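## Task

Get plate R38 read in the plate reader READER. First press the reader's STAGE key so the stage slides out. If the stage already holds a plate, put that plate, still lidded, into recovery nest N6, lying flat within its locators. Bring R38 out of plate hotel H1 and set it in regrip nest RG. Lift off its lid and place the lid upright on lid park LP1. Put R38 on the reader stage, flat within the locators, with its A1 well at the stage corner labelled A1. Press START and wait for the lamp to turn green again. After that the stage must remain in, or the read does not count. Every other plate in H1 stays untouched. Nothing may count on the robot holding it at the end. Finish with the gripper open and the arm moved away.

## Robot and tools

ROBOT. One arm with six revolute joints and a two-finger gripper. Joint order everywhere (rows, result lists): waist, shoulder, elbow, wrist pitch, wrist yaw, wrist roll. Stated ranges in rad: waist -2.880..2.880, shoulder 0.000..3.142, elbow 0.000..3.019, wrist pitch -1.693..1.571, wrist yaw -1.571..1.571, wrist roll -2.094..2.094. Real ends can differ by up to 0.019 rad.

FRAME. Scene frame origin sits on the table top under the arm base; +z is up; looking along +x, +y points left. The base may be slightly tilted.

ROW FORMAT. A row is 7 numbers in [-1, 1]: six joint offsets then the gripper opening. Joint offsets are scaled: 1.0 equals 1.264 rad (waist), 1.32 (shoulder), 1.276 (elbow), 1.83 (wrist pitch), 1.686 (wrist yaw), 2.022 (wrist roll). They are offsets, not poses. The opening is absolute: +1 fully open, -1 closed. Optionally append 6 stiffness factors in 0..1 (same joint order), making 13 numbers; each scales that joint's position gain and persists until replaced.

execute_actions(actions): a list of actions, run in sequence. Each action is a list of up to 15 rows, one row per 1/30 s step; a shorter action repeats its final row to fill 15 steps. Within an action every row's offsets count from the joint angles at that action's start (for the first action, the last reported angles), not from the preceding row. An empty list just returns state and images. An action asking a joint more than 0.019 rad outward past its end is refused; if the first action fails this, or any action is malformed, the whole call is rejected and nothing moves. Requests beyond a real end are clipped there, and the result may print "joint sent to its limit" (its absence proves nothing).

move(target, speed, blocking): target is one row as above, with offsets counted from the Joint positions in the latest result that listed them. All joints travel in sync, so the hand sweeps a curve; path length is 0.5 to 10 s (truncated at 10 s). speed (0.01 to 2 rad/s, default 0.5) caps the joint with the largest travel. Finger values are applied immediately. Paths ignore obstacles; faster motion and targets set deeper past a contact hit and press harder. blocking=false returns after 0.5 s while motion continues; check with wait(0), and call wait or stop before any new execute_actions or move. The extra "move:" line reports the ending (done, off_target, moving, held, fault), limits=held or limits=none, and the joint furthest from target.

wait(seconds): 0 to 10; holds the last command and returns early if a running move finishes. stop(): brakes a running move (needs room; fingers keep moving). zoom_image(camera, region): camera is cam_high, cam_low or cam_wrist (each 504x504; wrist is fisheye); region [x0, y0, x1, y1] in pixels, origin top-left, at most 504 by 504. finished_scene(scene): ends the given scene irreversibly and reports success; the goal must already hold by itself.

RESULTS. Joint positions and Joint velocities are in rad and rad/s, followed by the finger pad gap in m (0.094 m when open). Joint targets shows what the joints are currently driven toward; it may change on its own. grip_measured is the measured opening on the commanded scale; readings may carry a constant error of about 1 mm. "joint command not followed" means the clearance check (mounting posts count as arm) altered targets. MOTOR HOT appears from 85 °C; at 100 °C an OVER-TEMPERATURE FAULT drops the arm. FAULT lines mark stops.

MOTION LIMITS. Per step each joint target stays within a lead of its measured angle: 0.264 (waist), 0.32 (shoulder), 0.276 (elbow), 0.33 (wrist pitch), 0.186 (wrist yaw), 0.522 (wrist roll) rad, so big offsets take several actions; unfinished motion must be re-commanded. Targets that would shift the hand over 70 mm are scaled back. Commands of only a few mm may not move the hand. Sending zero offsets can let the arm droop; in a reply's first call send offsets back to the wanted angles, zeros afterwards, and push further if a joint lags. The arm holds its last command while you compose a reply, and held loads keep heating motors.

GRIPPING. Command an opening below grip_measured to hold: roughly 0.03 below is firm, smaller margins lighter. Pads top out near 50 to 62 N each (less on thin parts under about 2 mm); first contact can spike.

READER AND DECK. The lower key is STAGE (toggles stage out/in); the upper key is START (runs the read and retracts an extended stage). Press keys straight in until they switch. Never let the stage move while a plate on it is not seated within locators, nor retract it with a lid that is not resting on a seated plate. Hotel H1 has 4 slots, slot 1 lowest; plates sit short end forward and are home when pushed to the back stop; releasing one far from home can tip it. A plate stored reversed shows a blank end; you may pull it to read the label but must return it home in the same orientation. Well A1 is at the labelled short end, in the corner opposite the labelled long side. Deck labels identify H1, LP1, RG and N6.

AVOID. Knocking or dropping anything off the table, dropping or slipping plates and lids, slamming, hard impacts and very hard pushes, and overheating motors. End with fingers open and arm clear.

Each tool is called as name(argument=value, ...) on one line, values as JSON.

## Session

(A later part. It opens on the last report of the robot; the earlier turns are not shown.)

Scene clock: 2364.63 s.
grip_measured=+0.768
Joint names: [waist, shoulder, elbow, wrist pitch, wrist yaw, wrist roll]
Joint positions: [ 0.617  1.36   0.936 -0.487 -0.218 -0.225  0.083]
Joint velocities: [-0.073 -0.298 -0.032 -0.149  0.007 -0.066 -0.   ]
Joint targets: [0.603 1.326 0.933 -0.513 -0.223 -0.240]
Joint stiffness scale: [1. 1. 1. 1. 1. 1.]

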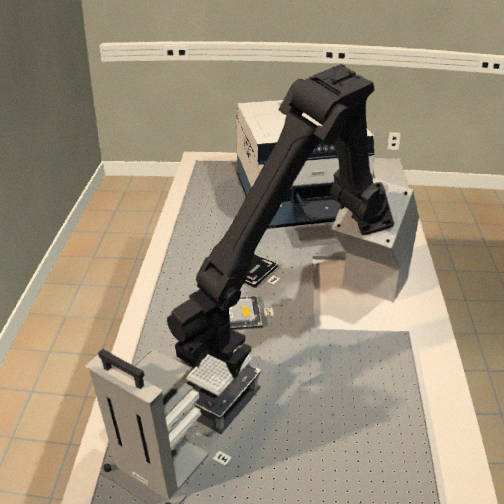

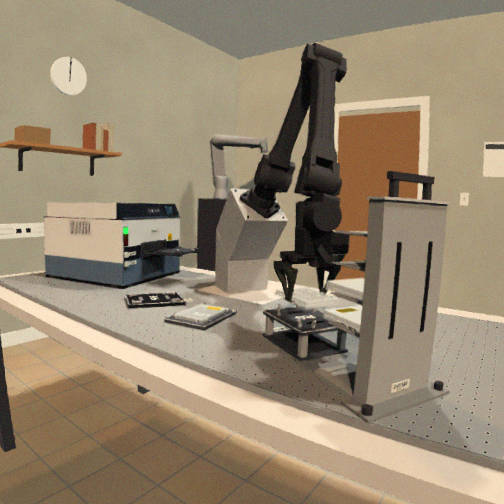

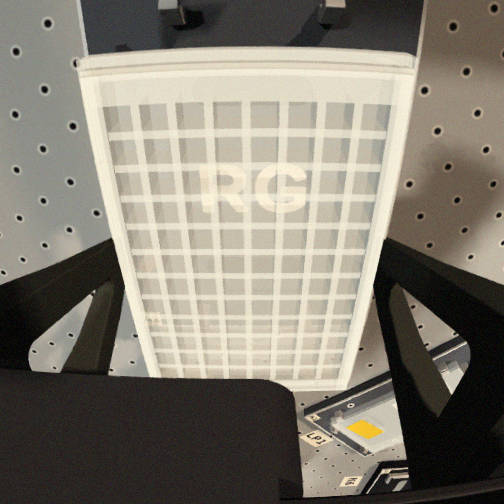

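wait(seconds=0)

zoom_image(camera="cam_wrist", region=[60, 40, 130, 110])

zoom_image(camera="cam_wrist", region=[365, 35, 435, 105])

zoom_image(camera="cam_wrist", region=[340, 215, 410, 285])

zoom_image(camera="cam_low", region=[260, 265, 350, 325])

Scene clock: 2370.03 s.
grip_measured=+0.768
Joint names: [waist, shoulder, elbow, wrist pitch, wrist yaw, wrist roll]
Joint positions: [ 0.613  1.34   0.935 -0.494 -0.219 -0.23   0.083]
Joint velocities: [ 0.015  0.005 -0.007  0.002  0.022  0.007  0.001]
Joint targets: [0.603 1.326 0.933 -0.513 -0.223 -0.240]
Joint stiffness scale: [1. 1. 1. 1. 1. 1.]

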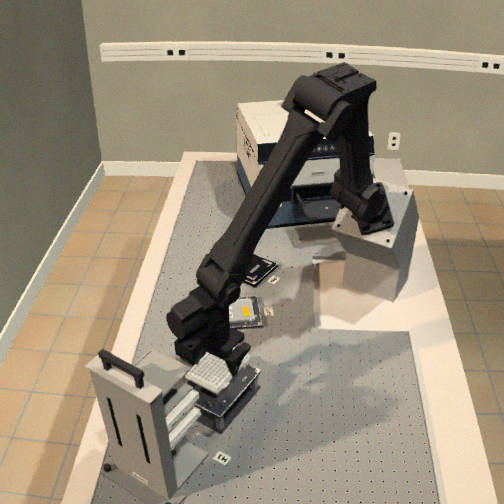

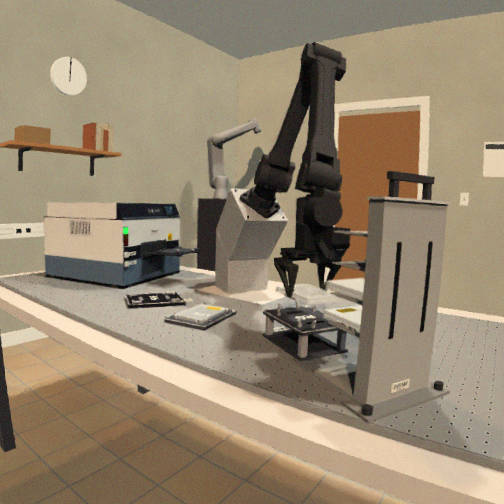

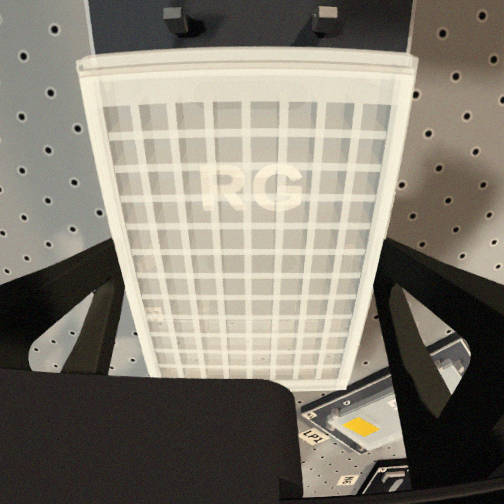

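Region (60, 40, 130, 110) of cam_wrist's 504x504 image, scaled by 7.200, with more detail than that image has.

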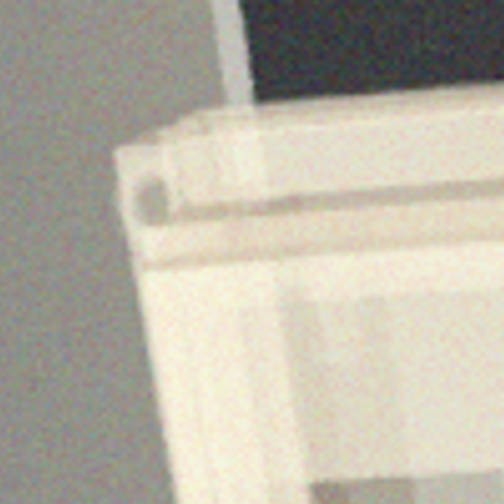

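Region (365, 35, 435, 105) of cam_wrist's 504x504 image, scaled by 7.200, with more detail than that image has.

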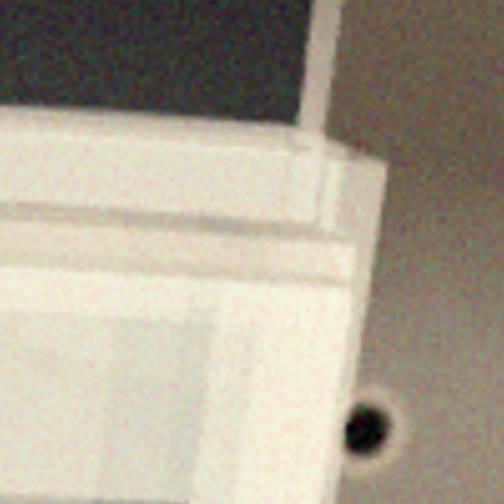

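Region (340, 215, 410, 285) of cam_wrist's 504x504 image, scaled by 7.200, with more detail than that image has.

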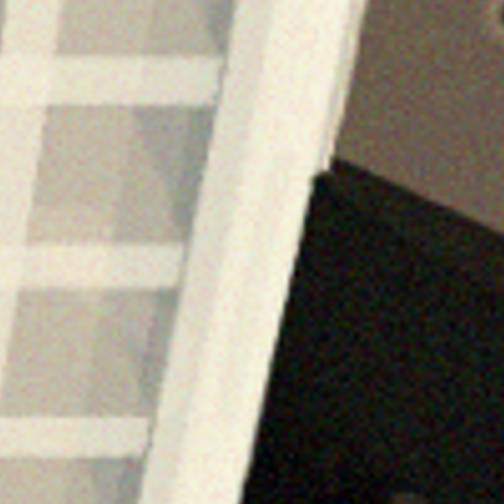

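Region (260, 265, 350, 325) of cam_low's 504x504 image, scaled by 5.600, with more detail than that image has.

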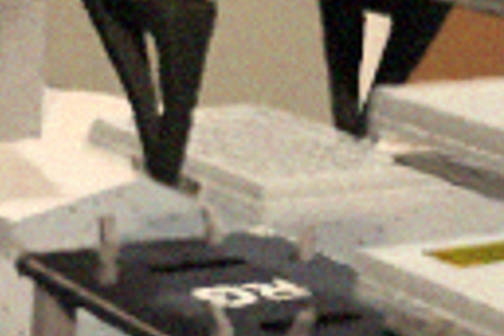

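execute_actions(actions=[])

Scene clock: 2401.17 s.
grip_measured=+0.768
Joint names: [waist, shoulder, elbow, wrist pitch, wrist yaw, wrist roll]
Joint positions: [ 0.613  1.34   0.935 -0.494 -0.219 -0.23   0.083]
Joint velocities: [-0.015  0.005 -0.012 -0.022 -0.007  0.037  0.002]
Joint targets: [0.603 1.326 0.933 -0.513 -0.223 -0.240]
Joint stiffness scale: [1. 1. 1. 1. 1. 1.]

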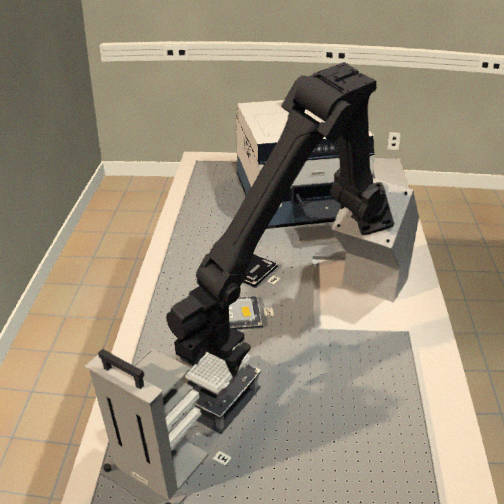

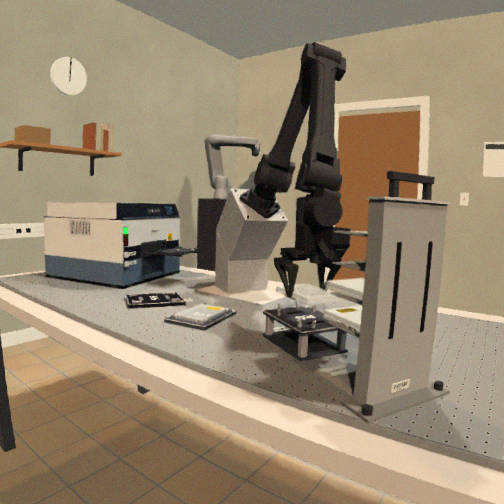

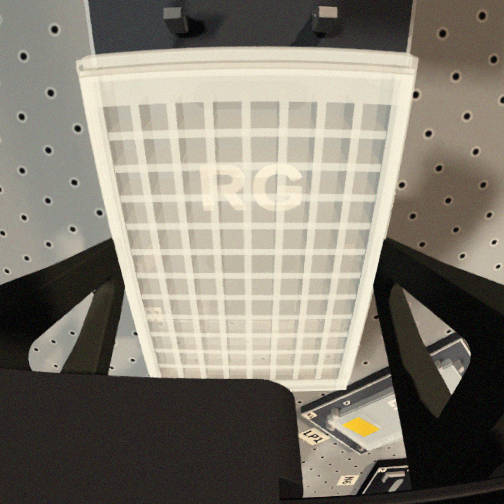

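execute_actions(actions=[[[-0.0100,-0.0124,-0.0028,-0.008,-0.0040,-0.0056,0.75],[-0.0114,-0.0145,-0.0049,-0.004,-0.0047,-0.0062,0.75],[-0.0138,-0.0171,-0.0069,0.001,-0.0058,-0.0072,0.75],[-0.0170,-0.0199,-0.0098,0.006,-0.0073,-0.0086,0.75],[-0.0213,-0.0217,-0.0134,0.011,-0.0093,-0.0105,0.75],[-0.0265,-0.0238,-0.0179,0.015,-0.0117,-0.0127,0.75],[-0.0325,-0.0262,-0.0229,0.019,-0.0145,-0.0153,0.75],[-0.0396,-0.0289,-0.0287,0.022,-0.0177,-0.0183,0.75],[-0.0475,-0.0318,-0.0350,0.025,-0.0213,-0.0217,0.75],[-0.0563,-0.0349,-0.0420,0.027,-0.0254,-0.0255,0.75],[-0.0660,-0.0383,-0.0495,0.028,-0.0298,-0.0297,0.75],[-0.0766,-0.0417,-0.0574,0.028,-0.0346,-0.0343,0.75],[-0.0880,-0.0451,-0.0657,0.028,-0.0398,-0.0392,0.75],[-0.1003,-0.0484,-0.0743,0.028,-0.0453,-0.0445,0.75],[-0.1134,-0.0518,-0.0833,0.028,-0.0512,-0.0501,0.75]],[[-0.0447,-0.0267,-0.0287,0.008,-0.0139,-0.0312,0.75],[-0.0594,-0.0297,-0.0379,0.007,-0.0205,-0.0375,0.75],[-0.0749,-0.0325,-0.0472,0.006,-0.0273,-0.0442,0.75],[-0.0912,-0.0349,-0.0565,0.006,-0.0344,-0.0512,0.75],[-0.1083,-0.0370,-0.0657,0.006,-0.0418,-0.0585,0.75],[-0.1260,-0.0357,-0.0749,0.006,-0.0494,-0.0662,0.75],[-0.1445,-0.0330,-0.0838,0.006,-0.0572,-0.0741,0.75],[-0.1637,-0.0297,-0.0925,0.006,-0.0652,-0.0824,0.75],[-0.1835,-0.0259,-0.1009,0.006,-0.0734,-0.0909,0.75],[-0.2039,-0.0214,-0.1092,0.006,-0.0818,-0.0997,0.75],[-0.2249,-0.0161,-0.1169,0.006,-0.0903,-0.1087,0.75],[-0.2466,-0.0108,-0.1242,0.006,-0.0988,-0.1180,0.75],[-0.2688,-0.0046,-0.1311,0.006,-0.1074,-0.1276,0.75],[-0.2915,-0.0006,-0.1376,0.006,-0.1160,-0.1374,0.75],[-0.3147,0.0042,-0.1436,0.006,-0.1246,-0.1474,0.75]],[[-0.0712,0.0271,-0.0201,0.005,-0.0185,-0.0528,0.75],[-0.0953,0.0339,-0.0250,0.005,-0.0270,-0.0632,0.75],[-0.1199,0.0417,-0.0295,0.005,-0.0353,-0.0738,0.75],[-0.1448,0.0505,-0.0334,0.005,-0.0435,-0.0845,0.75],[-0.1701,0.0602,-0.0368,0.005,-0.0516,-0.0954,0.75],[-0.1957,0.0711,-0.0396,0.005,-0.0595,-0.1064,0.75],[-0.2216,0.0829,-0.0420,0.005,-0.0670,-0.1175,0.75],[-0.2477,0.0957,-0.0439,0.005,-0.0742,-0.1288,0.75],[-0.2741,0.1093,-0.0453,0.005,-0.0812,-0.1401,0.75],[-0.3007,0.1240,-0.0463,0.005,-0.0878,-0.1516,0.75],[-0.3275,0.1397,-0.0452,0.005,-0.0939,-0.1631,0.75],[-0.3543,0.1561,-0.0437,0.005,-0.0997,-0.1747,0.75],[-0.3813,0.1733,-0.0411,0.005,-0.1049,-0.1863,0.75],[-0.4083,0.1913,-0.0382,0.005,-0.1097,-0.1979,0.75],[-0.4354,0.2101,-0.0356,0.005,-0.1140,-0.2095,0.75]],[[-0.0812,0.0676,0.0104,0.005,-0.0101,-0.0618,0.75],[-0.1083,0.0876,0.0119,0.005,-0.0133,-0.0734,0.75],[-0.1352,0.1080,0.0137,0.005,-0.0159,-0.0850,0.75],[-0.1621,0.1289,0.0157,0.005,-0.0180,-0.0966,0.75],[-0.1889,0.1503,0.0179,0.005,-0.0195,-0.1081,0.75],[-0.2154,0.1720,0.0203,0.005,-0.0204,-0.1195,0.75],[-0.2418,0.1939,0.0228,0.005,-0.0196,-0.1309,0.75],[-0.2680,0.2158,0.0255,0.005,-0.0176,-0.1421,0.75],[-0.2939,0.2378,0.0282,0.005,-0.0152,-0.1533,0.75],[-0.3195,0.2600,0.0311,0.005,-0.0128,-0.1643,0.75],[-0.3448,0.2820,0.0340,0.005,-0.0110,-0.1752,0.75],[-0.3697,0.3038,0.0370,0.005,-0.0089,-0.1859,0.75],[-0.3942,0.3253,0.0400,0.005,-0.0063,-0.1965,0.75],[-0.4184,0.3465,0.0429,0.005,-0.0033,-0.2069,0.75],[-0.4420,0.3675,0.0459,0.005,0.0001,-0.2170,0.75]],[[-0.0720,0.0741,0.0163,0.005,0.0094,-0.0556,0.75],[-0.0947,0.0940,0.0193,0.005,0.0134,-0.0654,0.75],[-0.1169,0.1134,0.0223,0.005,0.0176,-0.0749,0.75],[-0.1385,0.1323,0.0252,0.005,0.0220,-0.0843,0.75],[-0.1596,0.1506,0.0281,0.005,0.0266,-0.0933,0.75],[-0.1800,0.1681,0.0310,0.005,0.0314,-0.1021,0.75],[-0.1998,0.1849,0.0337,0.005,0.0363,-0.1106,0.75],[-0.2190,0.2010,0.0364,0.005,0.0412,-0.1189,0.75],[-0.2374,0.2164,0.0391,0.005,0.0461,-0.1268,0.75],[-0.2552,0.2311,0.0417,0.005,0.0511,-0.1345,0.75],[-0.2723,0.2449,0.0442,0.005,0.0560,-0.1418,0.75],[-0.2886,0.2579,0.0466,0.005,0.0608,-0.1488,0.75],[-0.3041,0.2701,0.0489,0.005,0.0655,-0.1555,0.75],[-0.3188,0.2816,0.0512,0.005,0.0701,-0.1618,0.75],[-0.3328,0.2922,0.0533,0.005,0.0746,-0.1678,0.75]],[[-0.0461,0.0433,0.0139,0.005,0.0109,-0.0360,0.75],[-0.0584,0.0524,0.0159,0.005,0.0149,-0.0413,0.75],[-0.0698,0.0608,0.0177,0.005,0.0188,-0.0462,0.75],[-0.0804,0.0684,0.0194,0.005,0.0224,-0.0508,0.75],[-0.0901,0.0753,0.0209,0.005,0.0258,-0.0550,0.75],[-0.0989,0.0814,0.0223,0.005,0.0289,-0.0588,0.75],[-0.1068,0.0868,0.0237,0.005,0.0317,-0.0622,0.75],[-0.1138,0.0916,0.0248,0.005,0.0342,-0.0652,0.75],[-0.1199,0.0957,0.0259,0.005,0.0364,-0.0678,0.75],[-0.1251,0.0991,0.0267,0.005,0.0383,-0.0700,0.75],[-0.1293,0.1019,0.0274,0.005,0.0398,-0.0718,0.75],[-0.1326,0.1041,0.0280,0.005,0.0410,-0.0733,0.75],[-0.1350,0.1057,0.0284,0.005,0.0419,-0.0743,0.75],[-0.1364,0.1066,0.0286,0.005,0.0424,-0.0749,0.75],[-0.1369,0.1068,0.0287,0.005,0.0426,-0.0751,0.75]]])

wait(seconds=0.3)

Scene clock: 2524.17 s.
grip_measured=+0.768
Joint names: [waist, shoulder, elbow, wrist pitch, wrist yaw, wrist roll]
Joint positions: [-1.341  2.39   0.722 -0.463 -0.495 -1.548  0.083]
Joint velocities: [-0.063  0.024  0.007  0.012  0.007 -0.212 -0.001]
Joint targets: [-1.354 2.412 0.746 -0.454 -0.490 -1.574]
Joint stiffness scale: [1. 1. 1. 1. 1. 1.]

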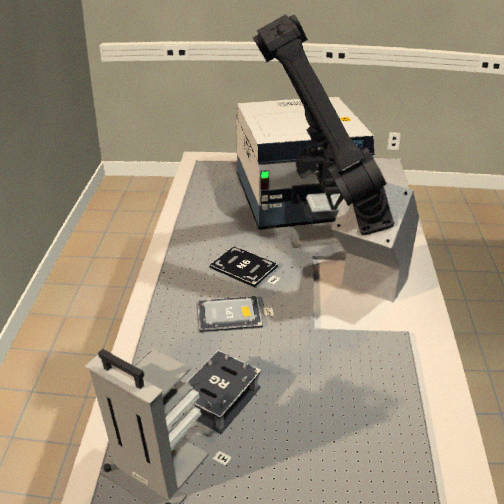

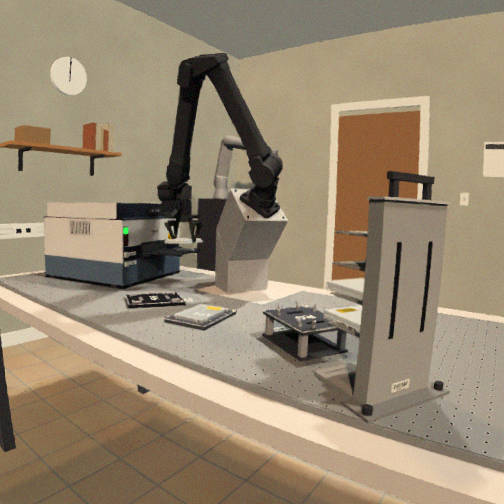

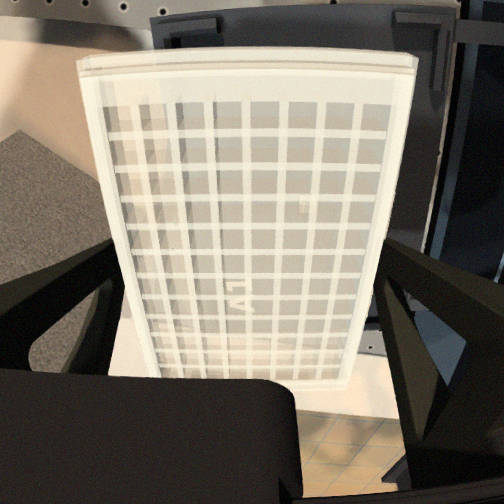

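Scene clock: 2524.47 s.
grip_measured=+0.768
Joint names: [waist, shoulder, elbow, wrist pitch, wrist yaw, wrist roll]
Joint positions: [-1.343  2.39   0.724 -0.463 -0.494 -1.561  0.083]
Joint velocities: [ 0.005 -0.005  0.007 -0.007 -0.051 -0.051  0.001]
Joint targets: [-1.354 2.412 0.746 -0.454 -0.490 -1.574]
Joint stiffness scale: [1. 1. 1. 1. 1. 1.]
wait: 0.30 s; no rest

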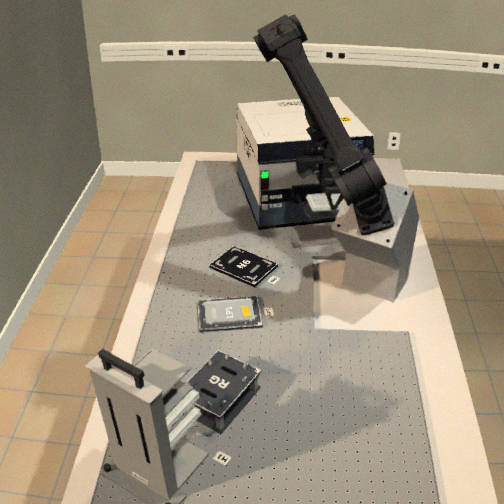

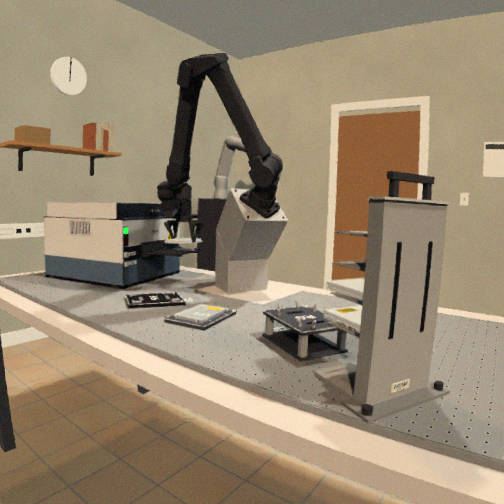

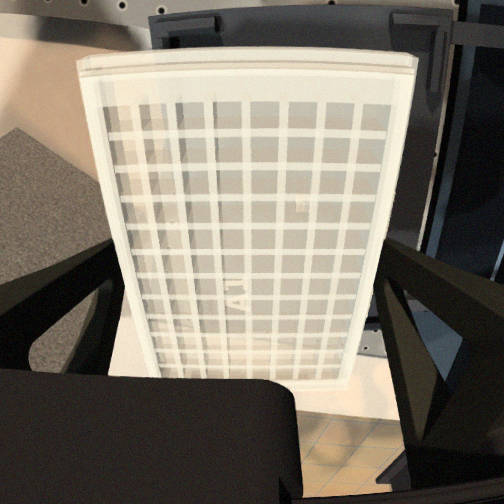

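execute_actions(actions=[[[-0.0080,0.0170,0.0176,0.0055,0.0021,-0.004,0.75],[-0.0061,0.0180,0.0187,0.0074,0.0014,-0.001,0.75],[-0.0030,0.0195,0.0206,0.0103,0.0002,0.002,0.75],[0.0011,0.0215,0.0230,0.0142,-0.0014,0.005,0.75],[0.0058,0.0239,0.0258,0.0187,-0.0032,0.008,0.75],[0.0108,0.0264,0.0288,0.0236,-0.0052,0.010,0.75],[0.0158,0.0288,0.0317,0.0284,-0.0072,0.0115,0.75],[0.0206,0.0312,0.0345,0.0329,-0.0090,0.0119,0.75],[0.0246,0.0332,0.0369,0.0368,-0.0106,0.0119,0.75],[0.0277,0.0347,0.0388,0.0397,-0.0118,0.0119,0.75],[0.0296,0.0357,0.0399,0.0416,-0.0125,0.0119,0.75],[0.0303,0.0360,0.0403,0.0422,-0.0128,0.0119,0.75]]])

Scene clock: 2555.13 s.
grip_measured=+0.768
Joint names: [waist, shoulder, elbow, wrist pitch, wrist yaw, wrist roll]
Joint positions: [-1.316  2.414  0.758 -0.405 -0.512 -1.549  0.083]
Joint velocities: [ 0.044  0.015 -0.002  0.017 -0.081 -0.081 -0.   ]
Joint targets: [-1.304 2.438 0.776 -0.386 -0.516 -1.537]
Joint stiffness scale: [1. 1. 1. 1. 1. 1.]

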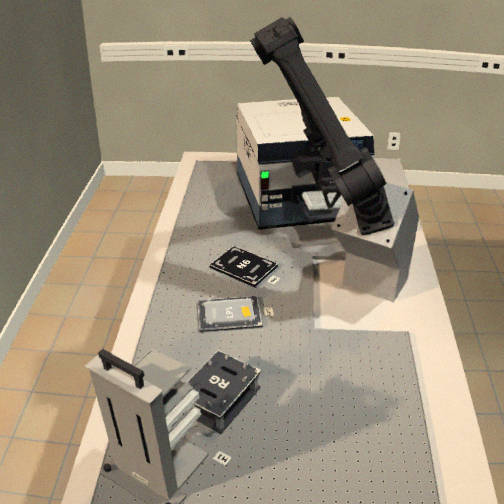

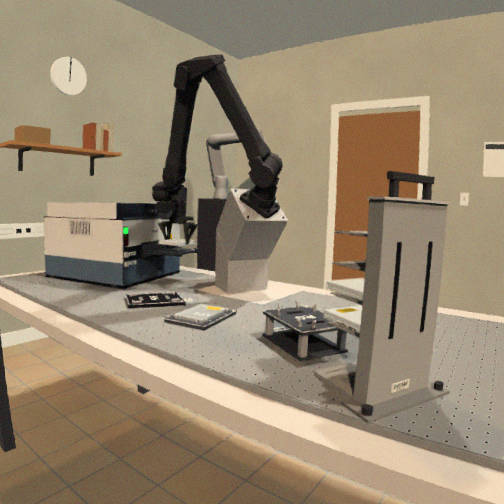

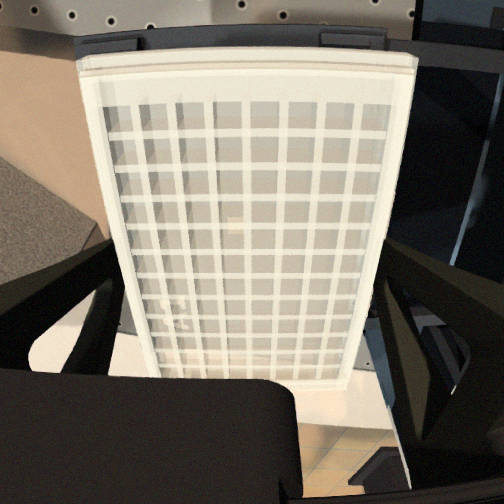

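wait(seconds=0)

zoom_image(camera="cam_wrist", region=[60, 10, 260, 110])

zoom_image(camera="cam_wrist", region=[240, 10, 440, 110])

Scene clock: 2557.97 s.
grip_measured=+0.768
Joint names: [waist, shoulder, elbow, wrist pitch, wrist yaw, wrist roll]
Joint positions: [-1.315  2.414  0.758 -0.404 -0.512 -1.548  0.083]
Joint velocities: [-0.005 -0.005 -0.017 -0.012 -0.007  0.022 -0.   ]
Joint targets: [-1.304 2.438 0.776 -0.386 -0.516 -1.537]
Joint stiffness scale: [1. 1. 1. 1. 1. 1.]

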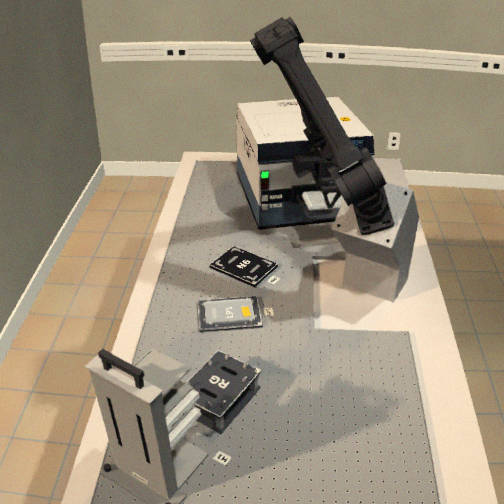

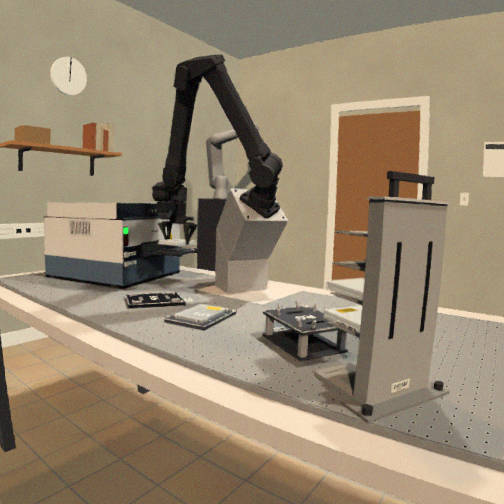

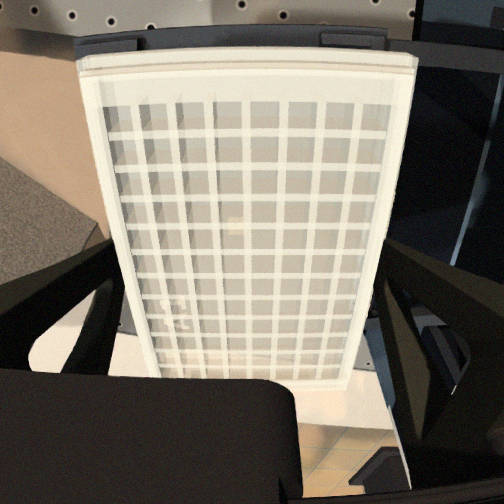

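Region (60, 10, 260, 110) of cam_wrist's 504x504 image, scaled by 2.520, with more detail than that image has.

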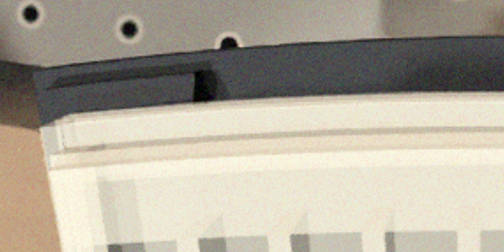

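Region (240, 10, 440, 110) of cam_wrist's 504x504 image, scaled by 2.520, with more detail than that image has.

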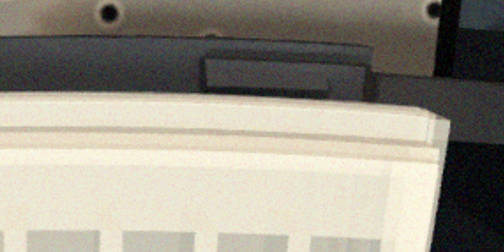

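zoom_image(camera="cam_wrist", region=[65, 25, 165, 75])

zoom_image(camera="cam_wrist", region=[310, 20, 430, 80])

zoom_image(camera="cam_wrist", region=[130, 190, 330, 390])

Region (65, 25, 165, 75) of cam_wrist's 504x504 image, scaled by 5.040, with more detail than that image has.

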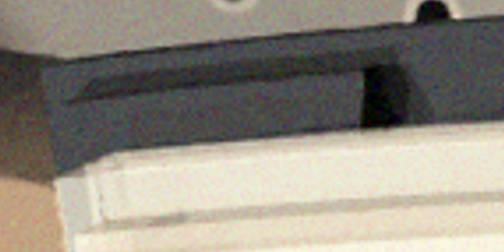

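Region (310, 20, 430, 80) of cam_wrist's 504x504 image, scaled by 4.200, with more detail than that image has.

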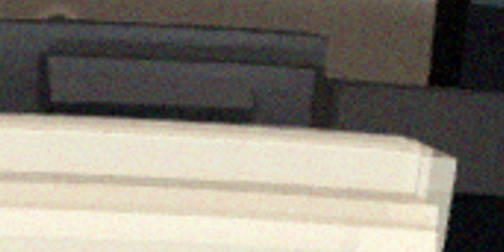

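Region (130, 190, 330, 390) of cam_wrist's 504x504 image, scaled by 2.520, with more detail than that image has.

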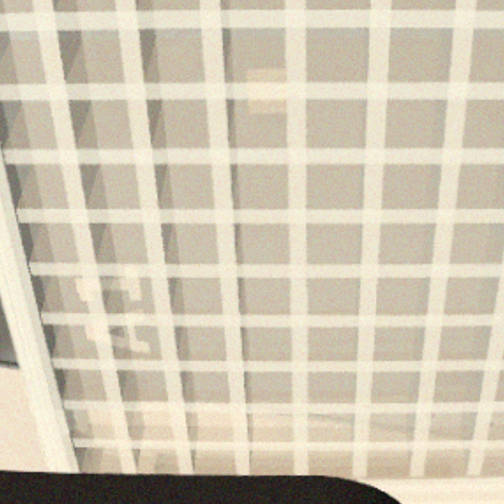

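execute_actions(actions=[[[0.0089,0.0186,0.011,0.0101,-0.0025,0.0056,0.75],[0.0094,0.0197,0.007,0.0112,-0.0026,0.0060,0.75],[0.0102,0.0215,0.003,0.0128,-0.0029,0.0064,0.75],[0.0112,0.0239,0.000,0.0149,-0.0032,0.0069,0.75],[0.0124,0.0266,-0.002,0.0174,-0.0036,0.0069,0.75],[0.0138,0.0295,-0.004,0.0200,-0.0040,0.0069,0.75],[0.0151,0.0324,-0.0057,0.0226,-0.0043,0.0069,0.75],[0.0163,0.0352,-0.0071,0.0251,-0.0047,0.0069,0.75],[0.0173,0.0375,-0.0082,0.0272,-0.0050,0.0069,0.75],[0.0181,0.0393,-0.0088,0.0288,-0.0053,0.0069,0.75],[0.0186,0.0404,-0.0091,0.0299,-0.0054,0.0069,0.75],[0.0188,0.0408,-0.0092,0.0302,-0.0055,0.0069,0.75]]])

Scene clock: 2656.57 s.
grip_measured=+0.768
Joint names: [waist, shoulder, elbow, wrist pitch, wrist yaw, wrist roll]
Joint positions: [-1.305  2.447  0.748 -0.37  -0.517 -1.544  0.083]
Joint velocities: [ 0.005  0.015 -0.002 -0.012 -0.022 -0.022  0.001]
Joint targets: [-1.291 2.468 0.746 -0.349 -0.521 -1.534]
Joint stiffness scale: [1. 1. 1. 1. 1. 1.]

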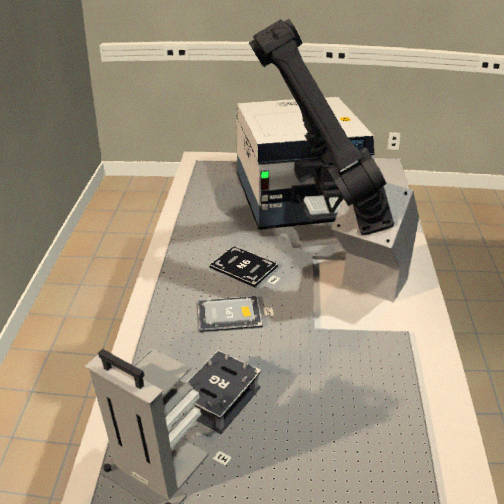

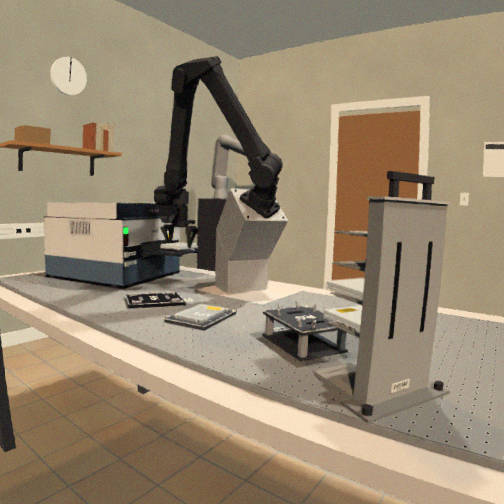

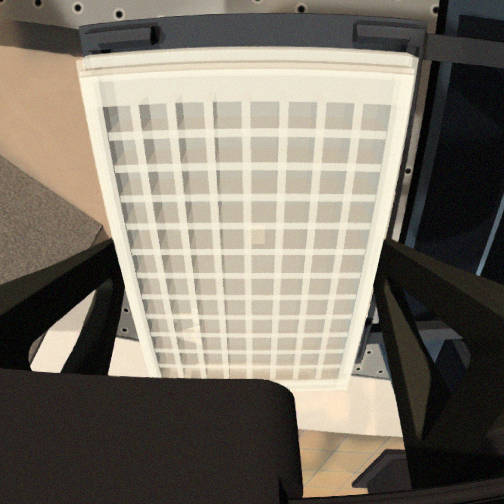

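wait(seconds=0)

zoom_image(camera="cam_wrist", region=[65, 10, 185, 70])

zoom_image(camera="cam_wrist", region=[330, 10, 450, 70])

Scene clock: 2658.90 s.
grip_measured=+0.768
Joint names: [waist, shoulder, elbow, wrist pitch, wrist yaw, wrist roll]
Joint positions: [-1.305  2.447  0.747 -0.369 -0.517 -1.544  0.083]
Joint velocities: [-0.015  0.005 -0.012 -0.002 -0.081  0.037 -0.001]
Joint targets: [-1.291 2.468 0.746 -0.349 -0.521 -1.534]
Joint stiffness scale: [1. 1. 1. 1. 1. 1.]

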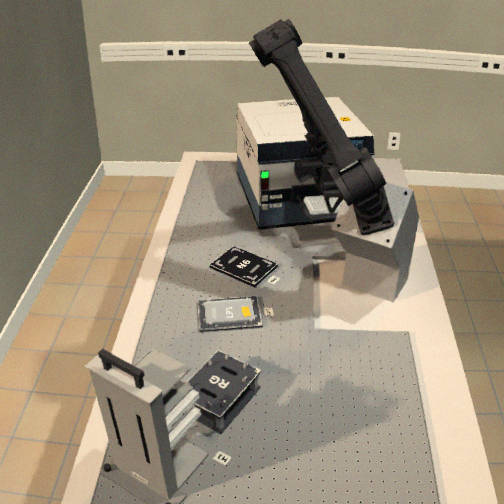

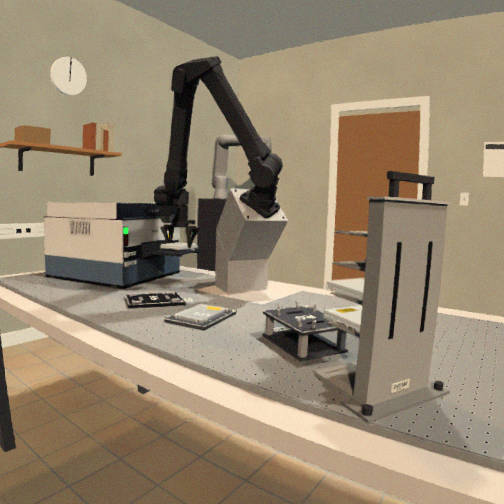

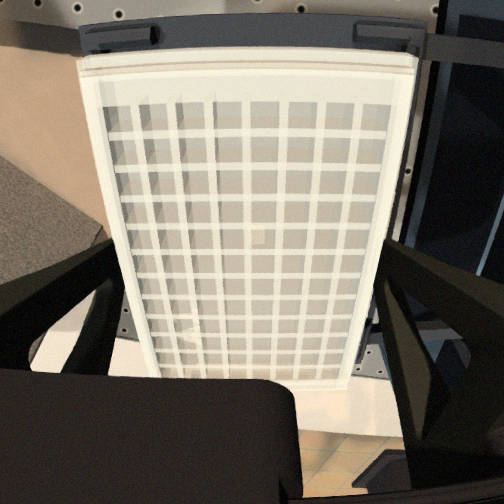

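Region (65, 10, 185, 70) of cam_wrist's 504x504 image, scaled by 4.200, with more detail than that image has.

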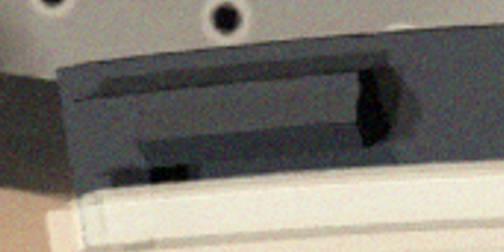

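Region (330, 10, 450, 70) of cam_wrist's 504x504 image, scaled by 4.200, with more detail than that image has.

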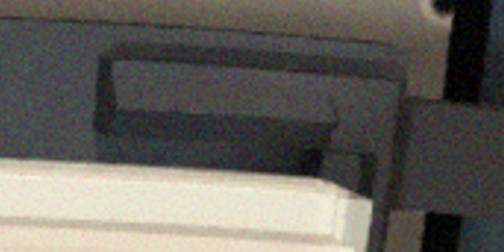

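execute_actions(actions=[[[0.0113,0.0161,0.001,0.0112,-0.0025,0.0054,0.75],[0.0117,0.0168,0.003,0.0123,-0.0026,0.0062,0.75],[0.0124,0.0179,0.005,0.0139,-0.0028,0.0070,0.75],[0.0133,0.0193,0.0063,0.0159,-0.0031,0.0078,0.75],[0.0143,0.0208,0.0063,0.0182,-0.0035,0.0084,0.75],[0.0153,0.0223,0.0063,0.0204,-0.0038,0.0084,0.75],[0.0161,0.0236,0.0063,0.0225,-0.0041,0.0084,0.75],[0.0169,0.0247,0.0063,0.0241,-0.0043,0.0084,0.75],[0.0173,0.0254,0.0063,0.0251,-0.0044,0.0084,0.75],[0.0175,0.0256,0.0063,0.0255,-0.0045,0.0084,0.75]]])

Scene clock: 2717.60 s.
grip_measured=+0.768
Joint names: [waist, shoulder, elbow, wrist pitch, wrist yaw, wrist roll]
Joint positions: [-1.297  2.457  0.747 -0.342 -0.52  -1.538  0.083]
Joint velocities: [-0.015 -0.024  0.007 -0.007 -0.007 -0.007 -0.   ]
Joint targets: [-1.283 2.481 0.755 -0.322 -0.525 -1.527]
Joint stiffness scale: [1. 1. 1. 1. 1. 1.]

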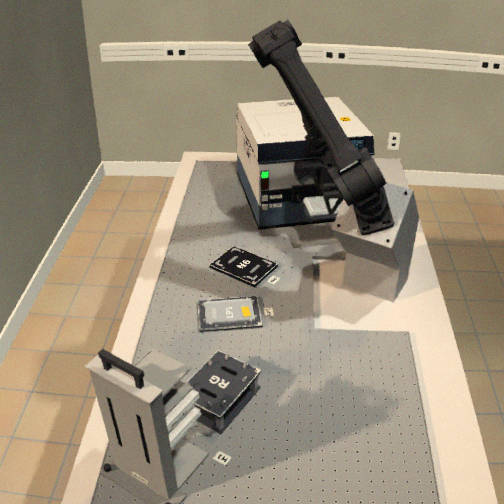

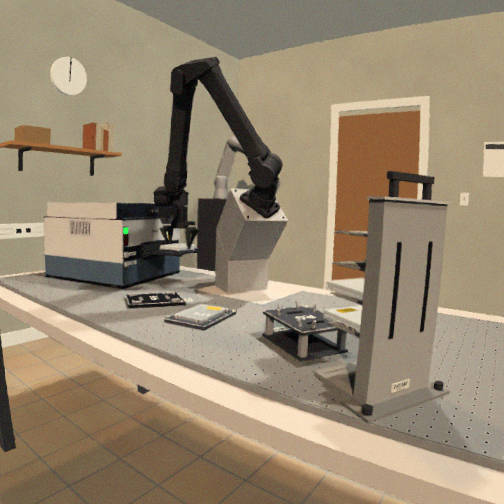

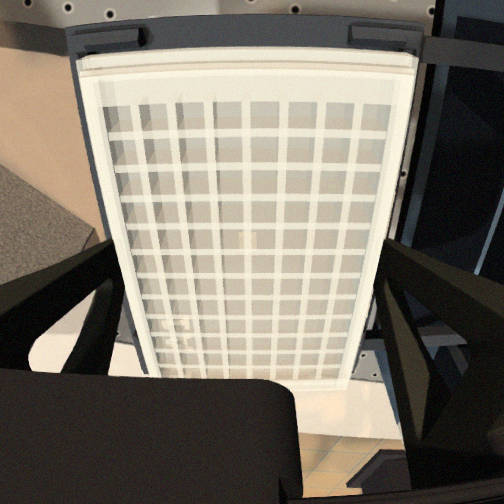

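zoom_image(camera="cam_wrist", region=[55, 10, 175, 70])

zoom_image(camera="cam_wrist", region=[330, 10, 450, 70])

Region (55, 10, 175, 70) of cam_wrist's 504x504 image, scaled by 4.200, with more detail than that image has.

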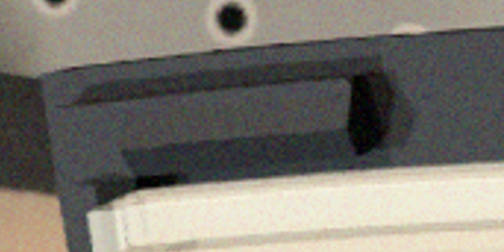

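Region (330, 10, 450, 70) of cam_wrist's 504x504 image, scaled by 4.200, with more detail than that image has.

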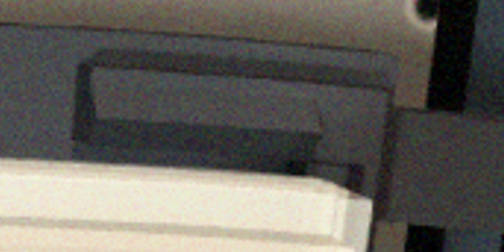

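execute_actions(actions=[[[0.0113,0.0184,0.0063,0.0111,-0.0031,0.0063,0.75],[0.0118,0.0191,0.0063,0.0117,-0.0032,0.0070,0.75],[0.0126,0.0201,0.0063,0.0127,-0.0035,0.0078,0.75],[0.0137,0.0215,0.0063,0.0140,-0.0039,0.0086,0.75],[0.0150,0.0232,0.0063,0.0155,-0.0044,0.0095,0.75],[0.0165,0.0250,0.0063,0.0172,-0.0049,0.0103,0.75],[0.0179,0.0268,0.0063,0.0190,-0.0054,0.0111,0.75],[0.0194,0.0286,0.0063,0.0207,-0.0059,0.0118,0.75],[0.0207,0.0303,0.0063,0.0222,-0.0064,0.0123,0.75],[0.0218,0.0317,0.0063,0.0235,-0.0068,0.0126,0.75],[0.0226,0.0327,0.0063,0.0245,-0.0071,0.0127,0.75],[0.0231,0.0334,0.0063,0.0251,-0.0072,0.0127,0.75],[0.0233,0.0336,0.0063,0.0253,-0.0073,0.0127,0.75]]])

Scene clock: 2751.93 s.
grip_measured=+0.768
Joint names: [waist, shoulder, elbow, wrist pitch, wrist yaw, wrist roll]
Joint positions: [-1.286  2.471  0.747 -0.323 -0.526 -1.526  0.083]
Joint velocities: [ 0.005 -0.005 -0.002 -0.002 -0.051 -0.037 -0.001]
Joint targets: [-1.267 2.501 0.755 -0.296 -0.532 -1.512]
Joint stiffness scale: [1. 1. 1. 1. 1. 1.]

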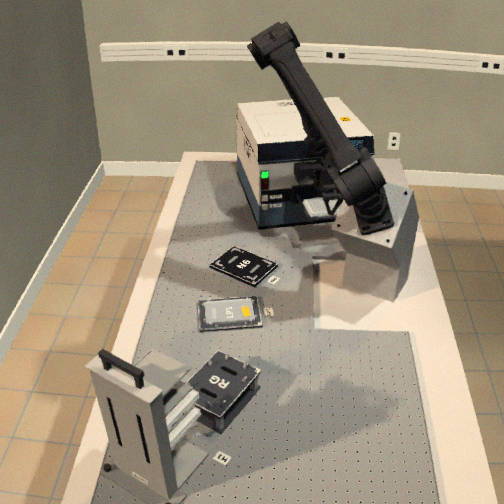

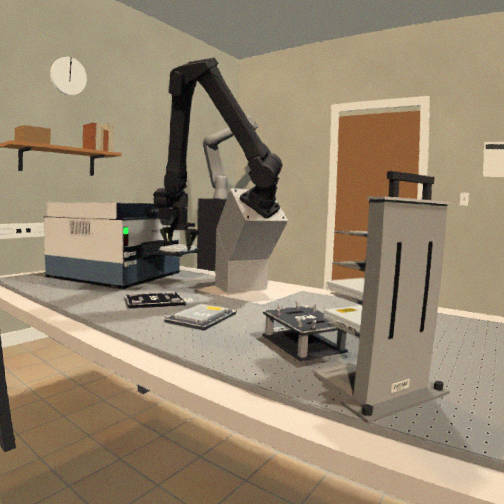

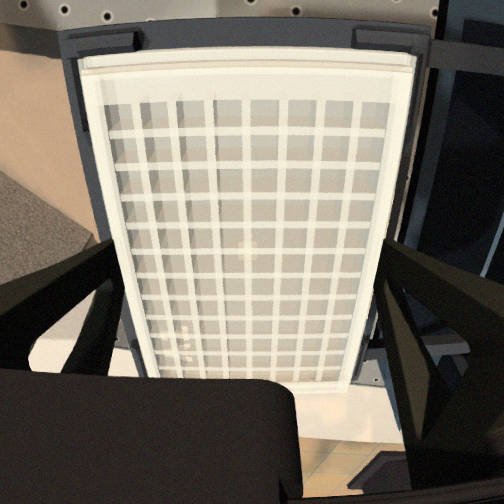

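wait(seconds=0)

zoom_image(camera="cam_wrist", region=[50, 15, 170, 135])

zoom_image(camera="cam_wrist", region=[330, 15, 450, 135])

zoom_image(camera="cam_low", region=[130, 215, 210, 265])

Scene clock: 2758.67 s.
grip_measured=+0.768
Joint names: [waist, shoulder, elbow, wrist pitch, wrist yaw, wrist roll]
Joint positions: [-1.286  2.471  0.747 -0.323 -0.526 -1.526  0.083]
Joint velocities: [ 0.005  0.005 -0.012  0.007 -0.007  0.066  0.   ]
Joint targets: [-1.267 2.501 0.755 -0.296 -0.532 -1.513]
Joint stiffness scale: [1. 1. 1. 1. 1. 1.]

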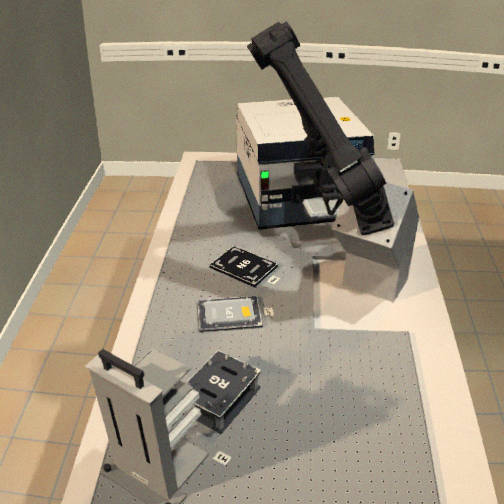

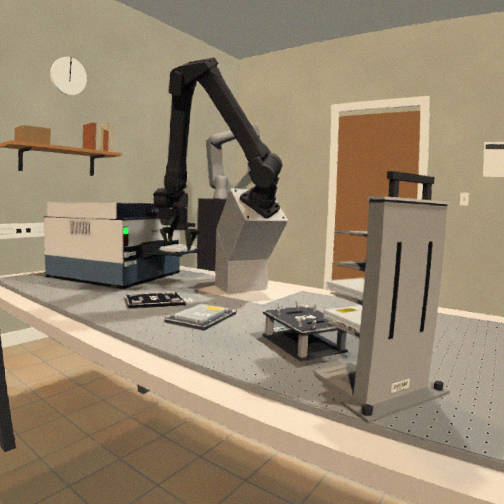

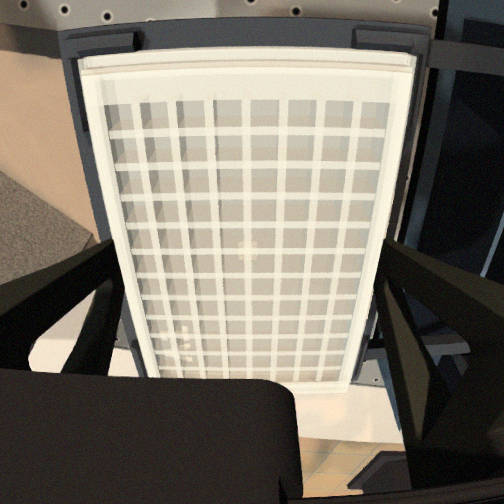

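Region (50, 15, 170, 135) of cam_wrist's 504x504 image, scaled by 4.200, with more detail than that image has.

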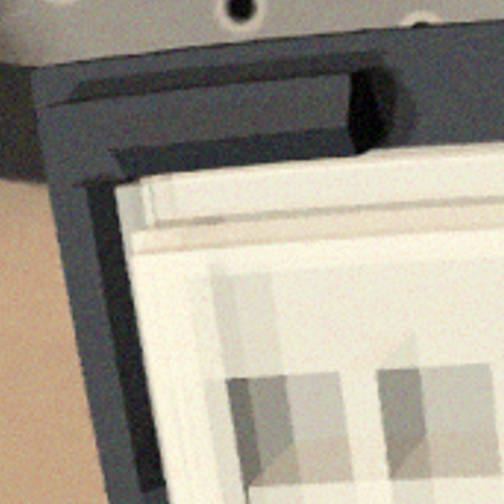

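Region (330, 15, 450, 135) of cam_wrist's 504x504 image, scaled by 4.200, with more detail than that image has.

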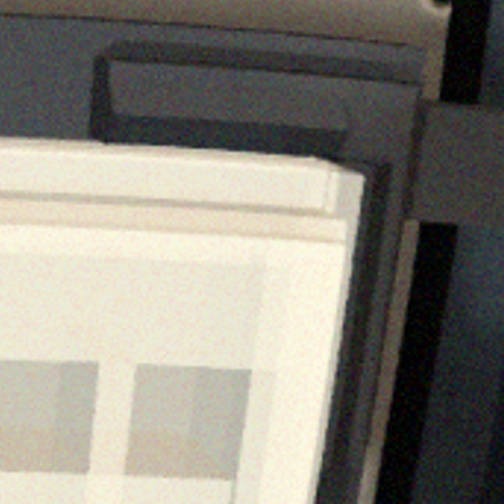

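Region (130, 215, 210, 265) of cam_low's 504x504 image, scaled by 6.300, with more detail than that image has; it fills the top 315 rows of this view, and the rest is white.

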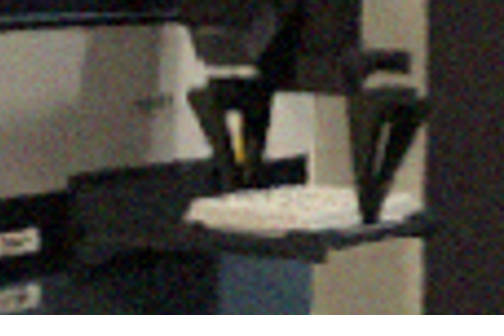

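zoom_image(camera="cam_wrist", region=[280, 310, 400, 410])

zoom_image(camera="cam_wrist", region=[100, 300, 220, 400])

zoom_image(camera="cam_wrist", region=[200, 210, 300, 290])

zoom_image(camera="cam_high", region=[280, 180, 360, 240])

Region (280, 310, 400, 410) of cam_wrist's 504x504 image, scaled by 4.200, with more detail than that image has.

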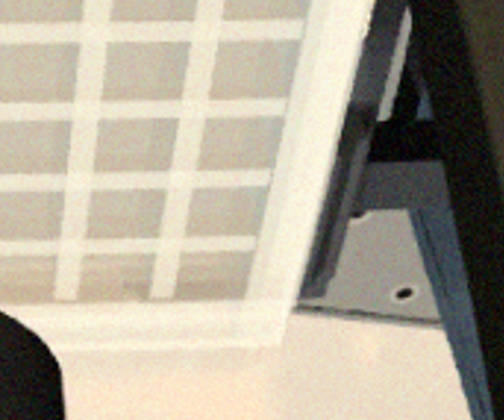

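Region (100, 300, 220, 400) of cam_wrist's 504x504 image, scaled by 4.200, with more detail than that image has.

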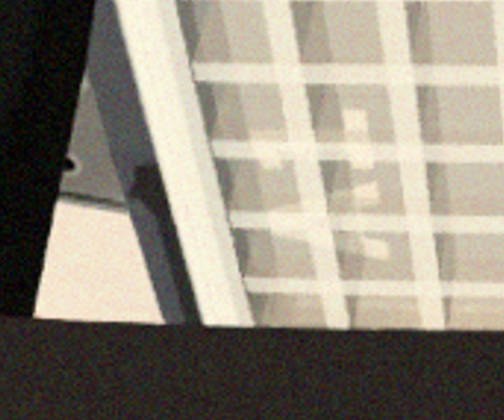

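Region (200, 210, 300, 290) of cam_wrist's 504x504 image, scaled by 5.040, with more detail than that image has; it fills the top 403 rows of this view, and the rest is white.

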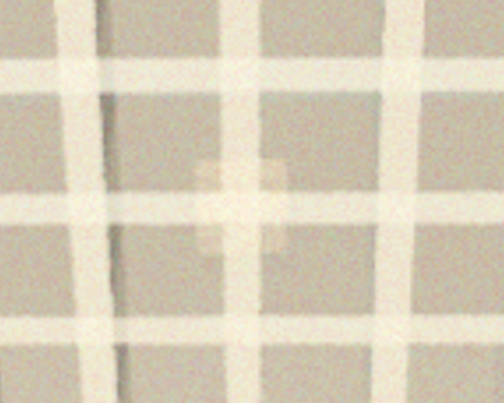

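Region (280, 180, 360, 240) of cam_high's 504x504 image, scaled by 6.300, with more detail than that image has; it fills the top 378 rows of this view, and the rest is white.

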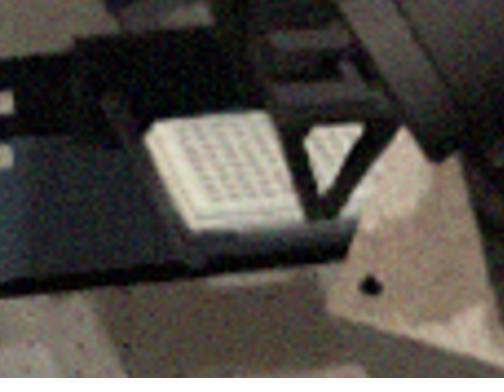

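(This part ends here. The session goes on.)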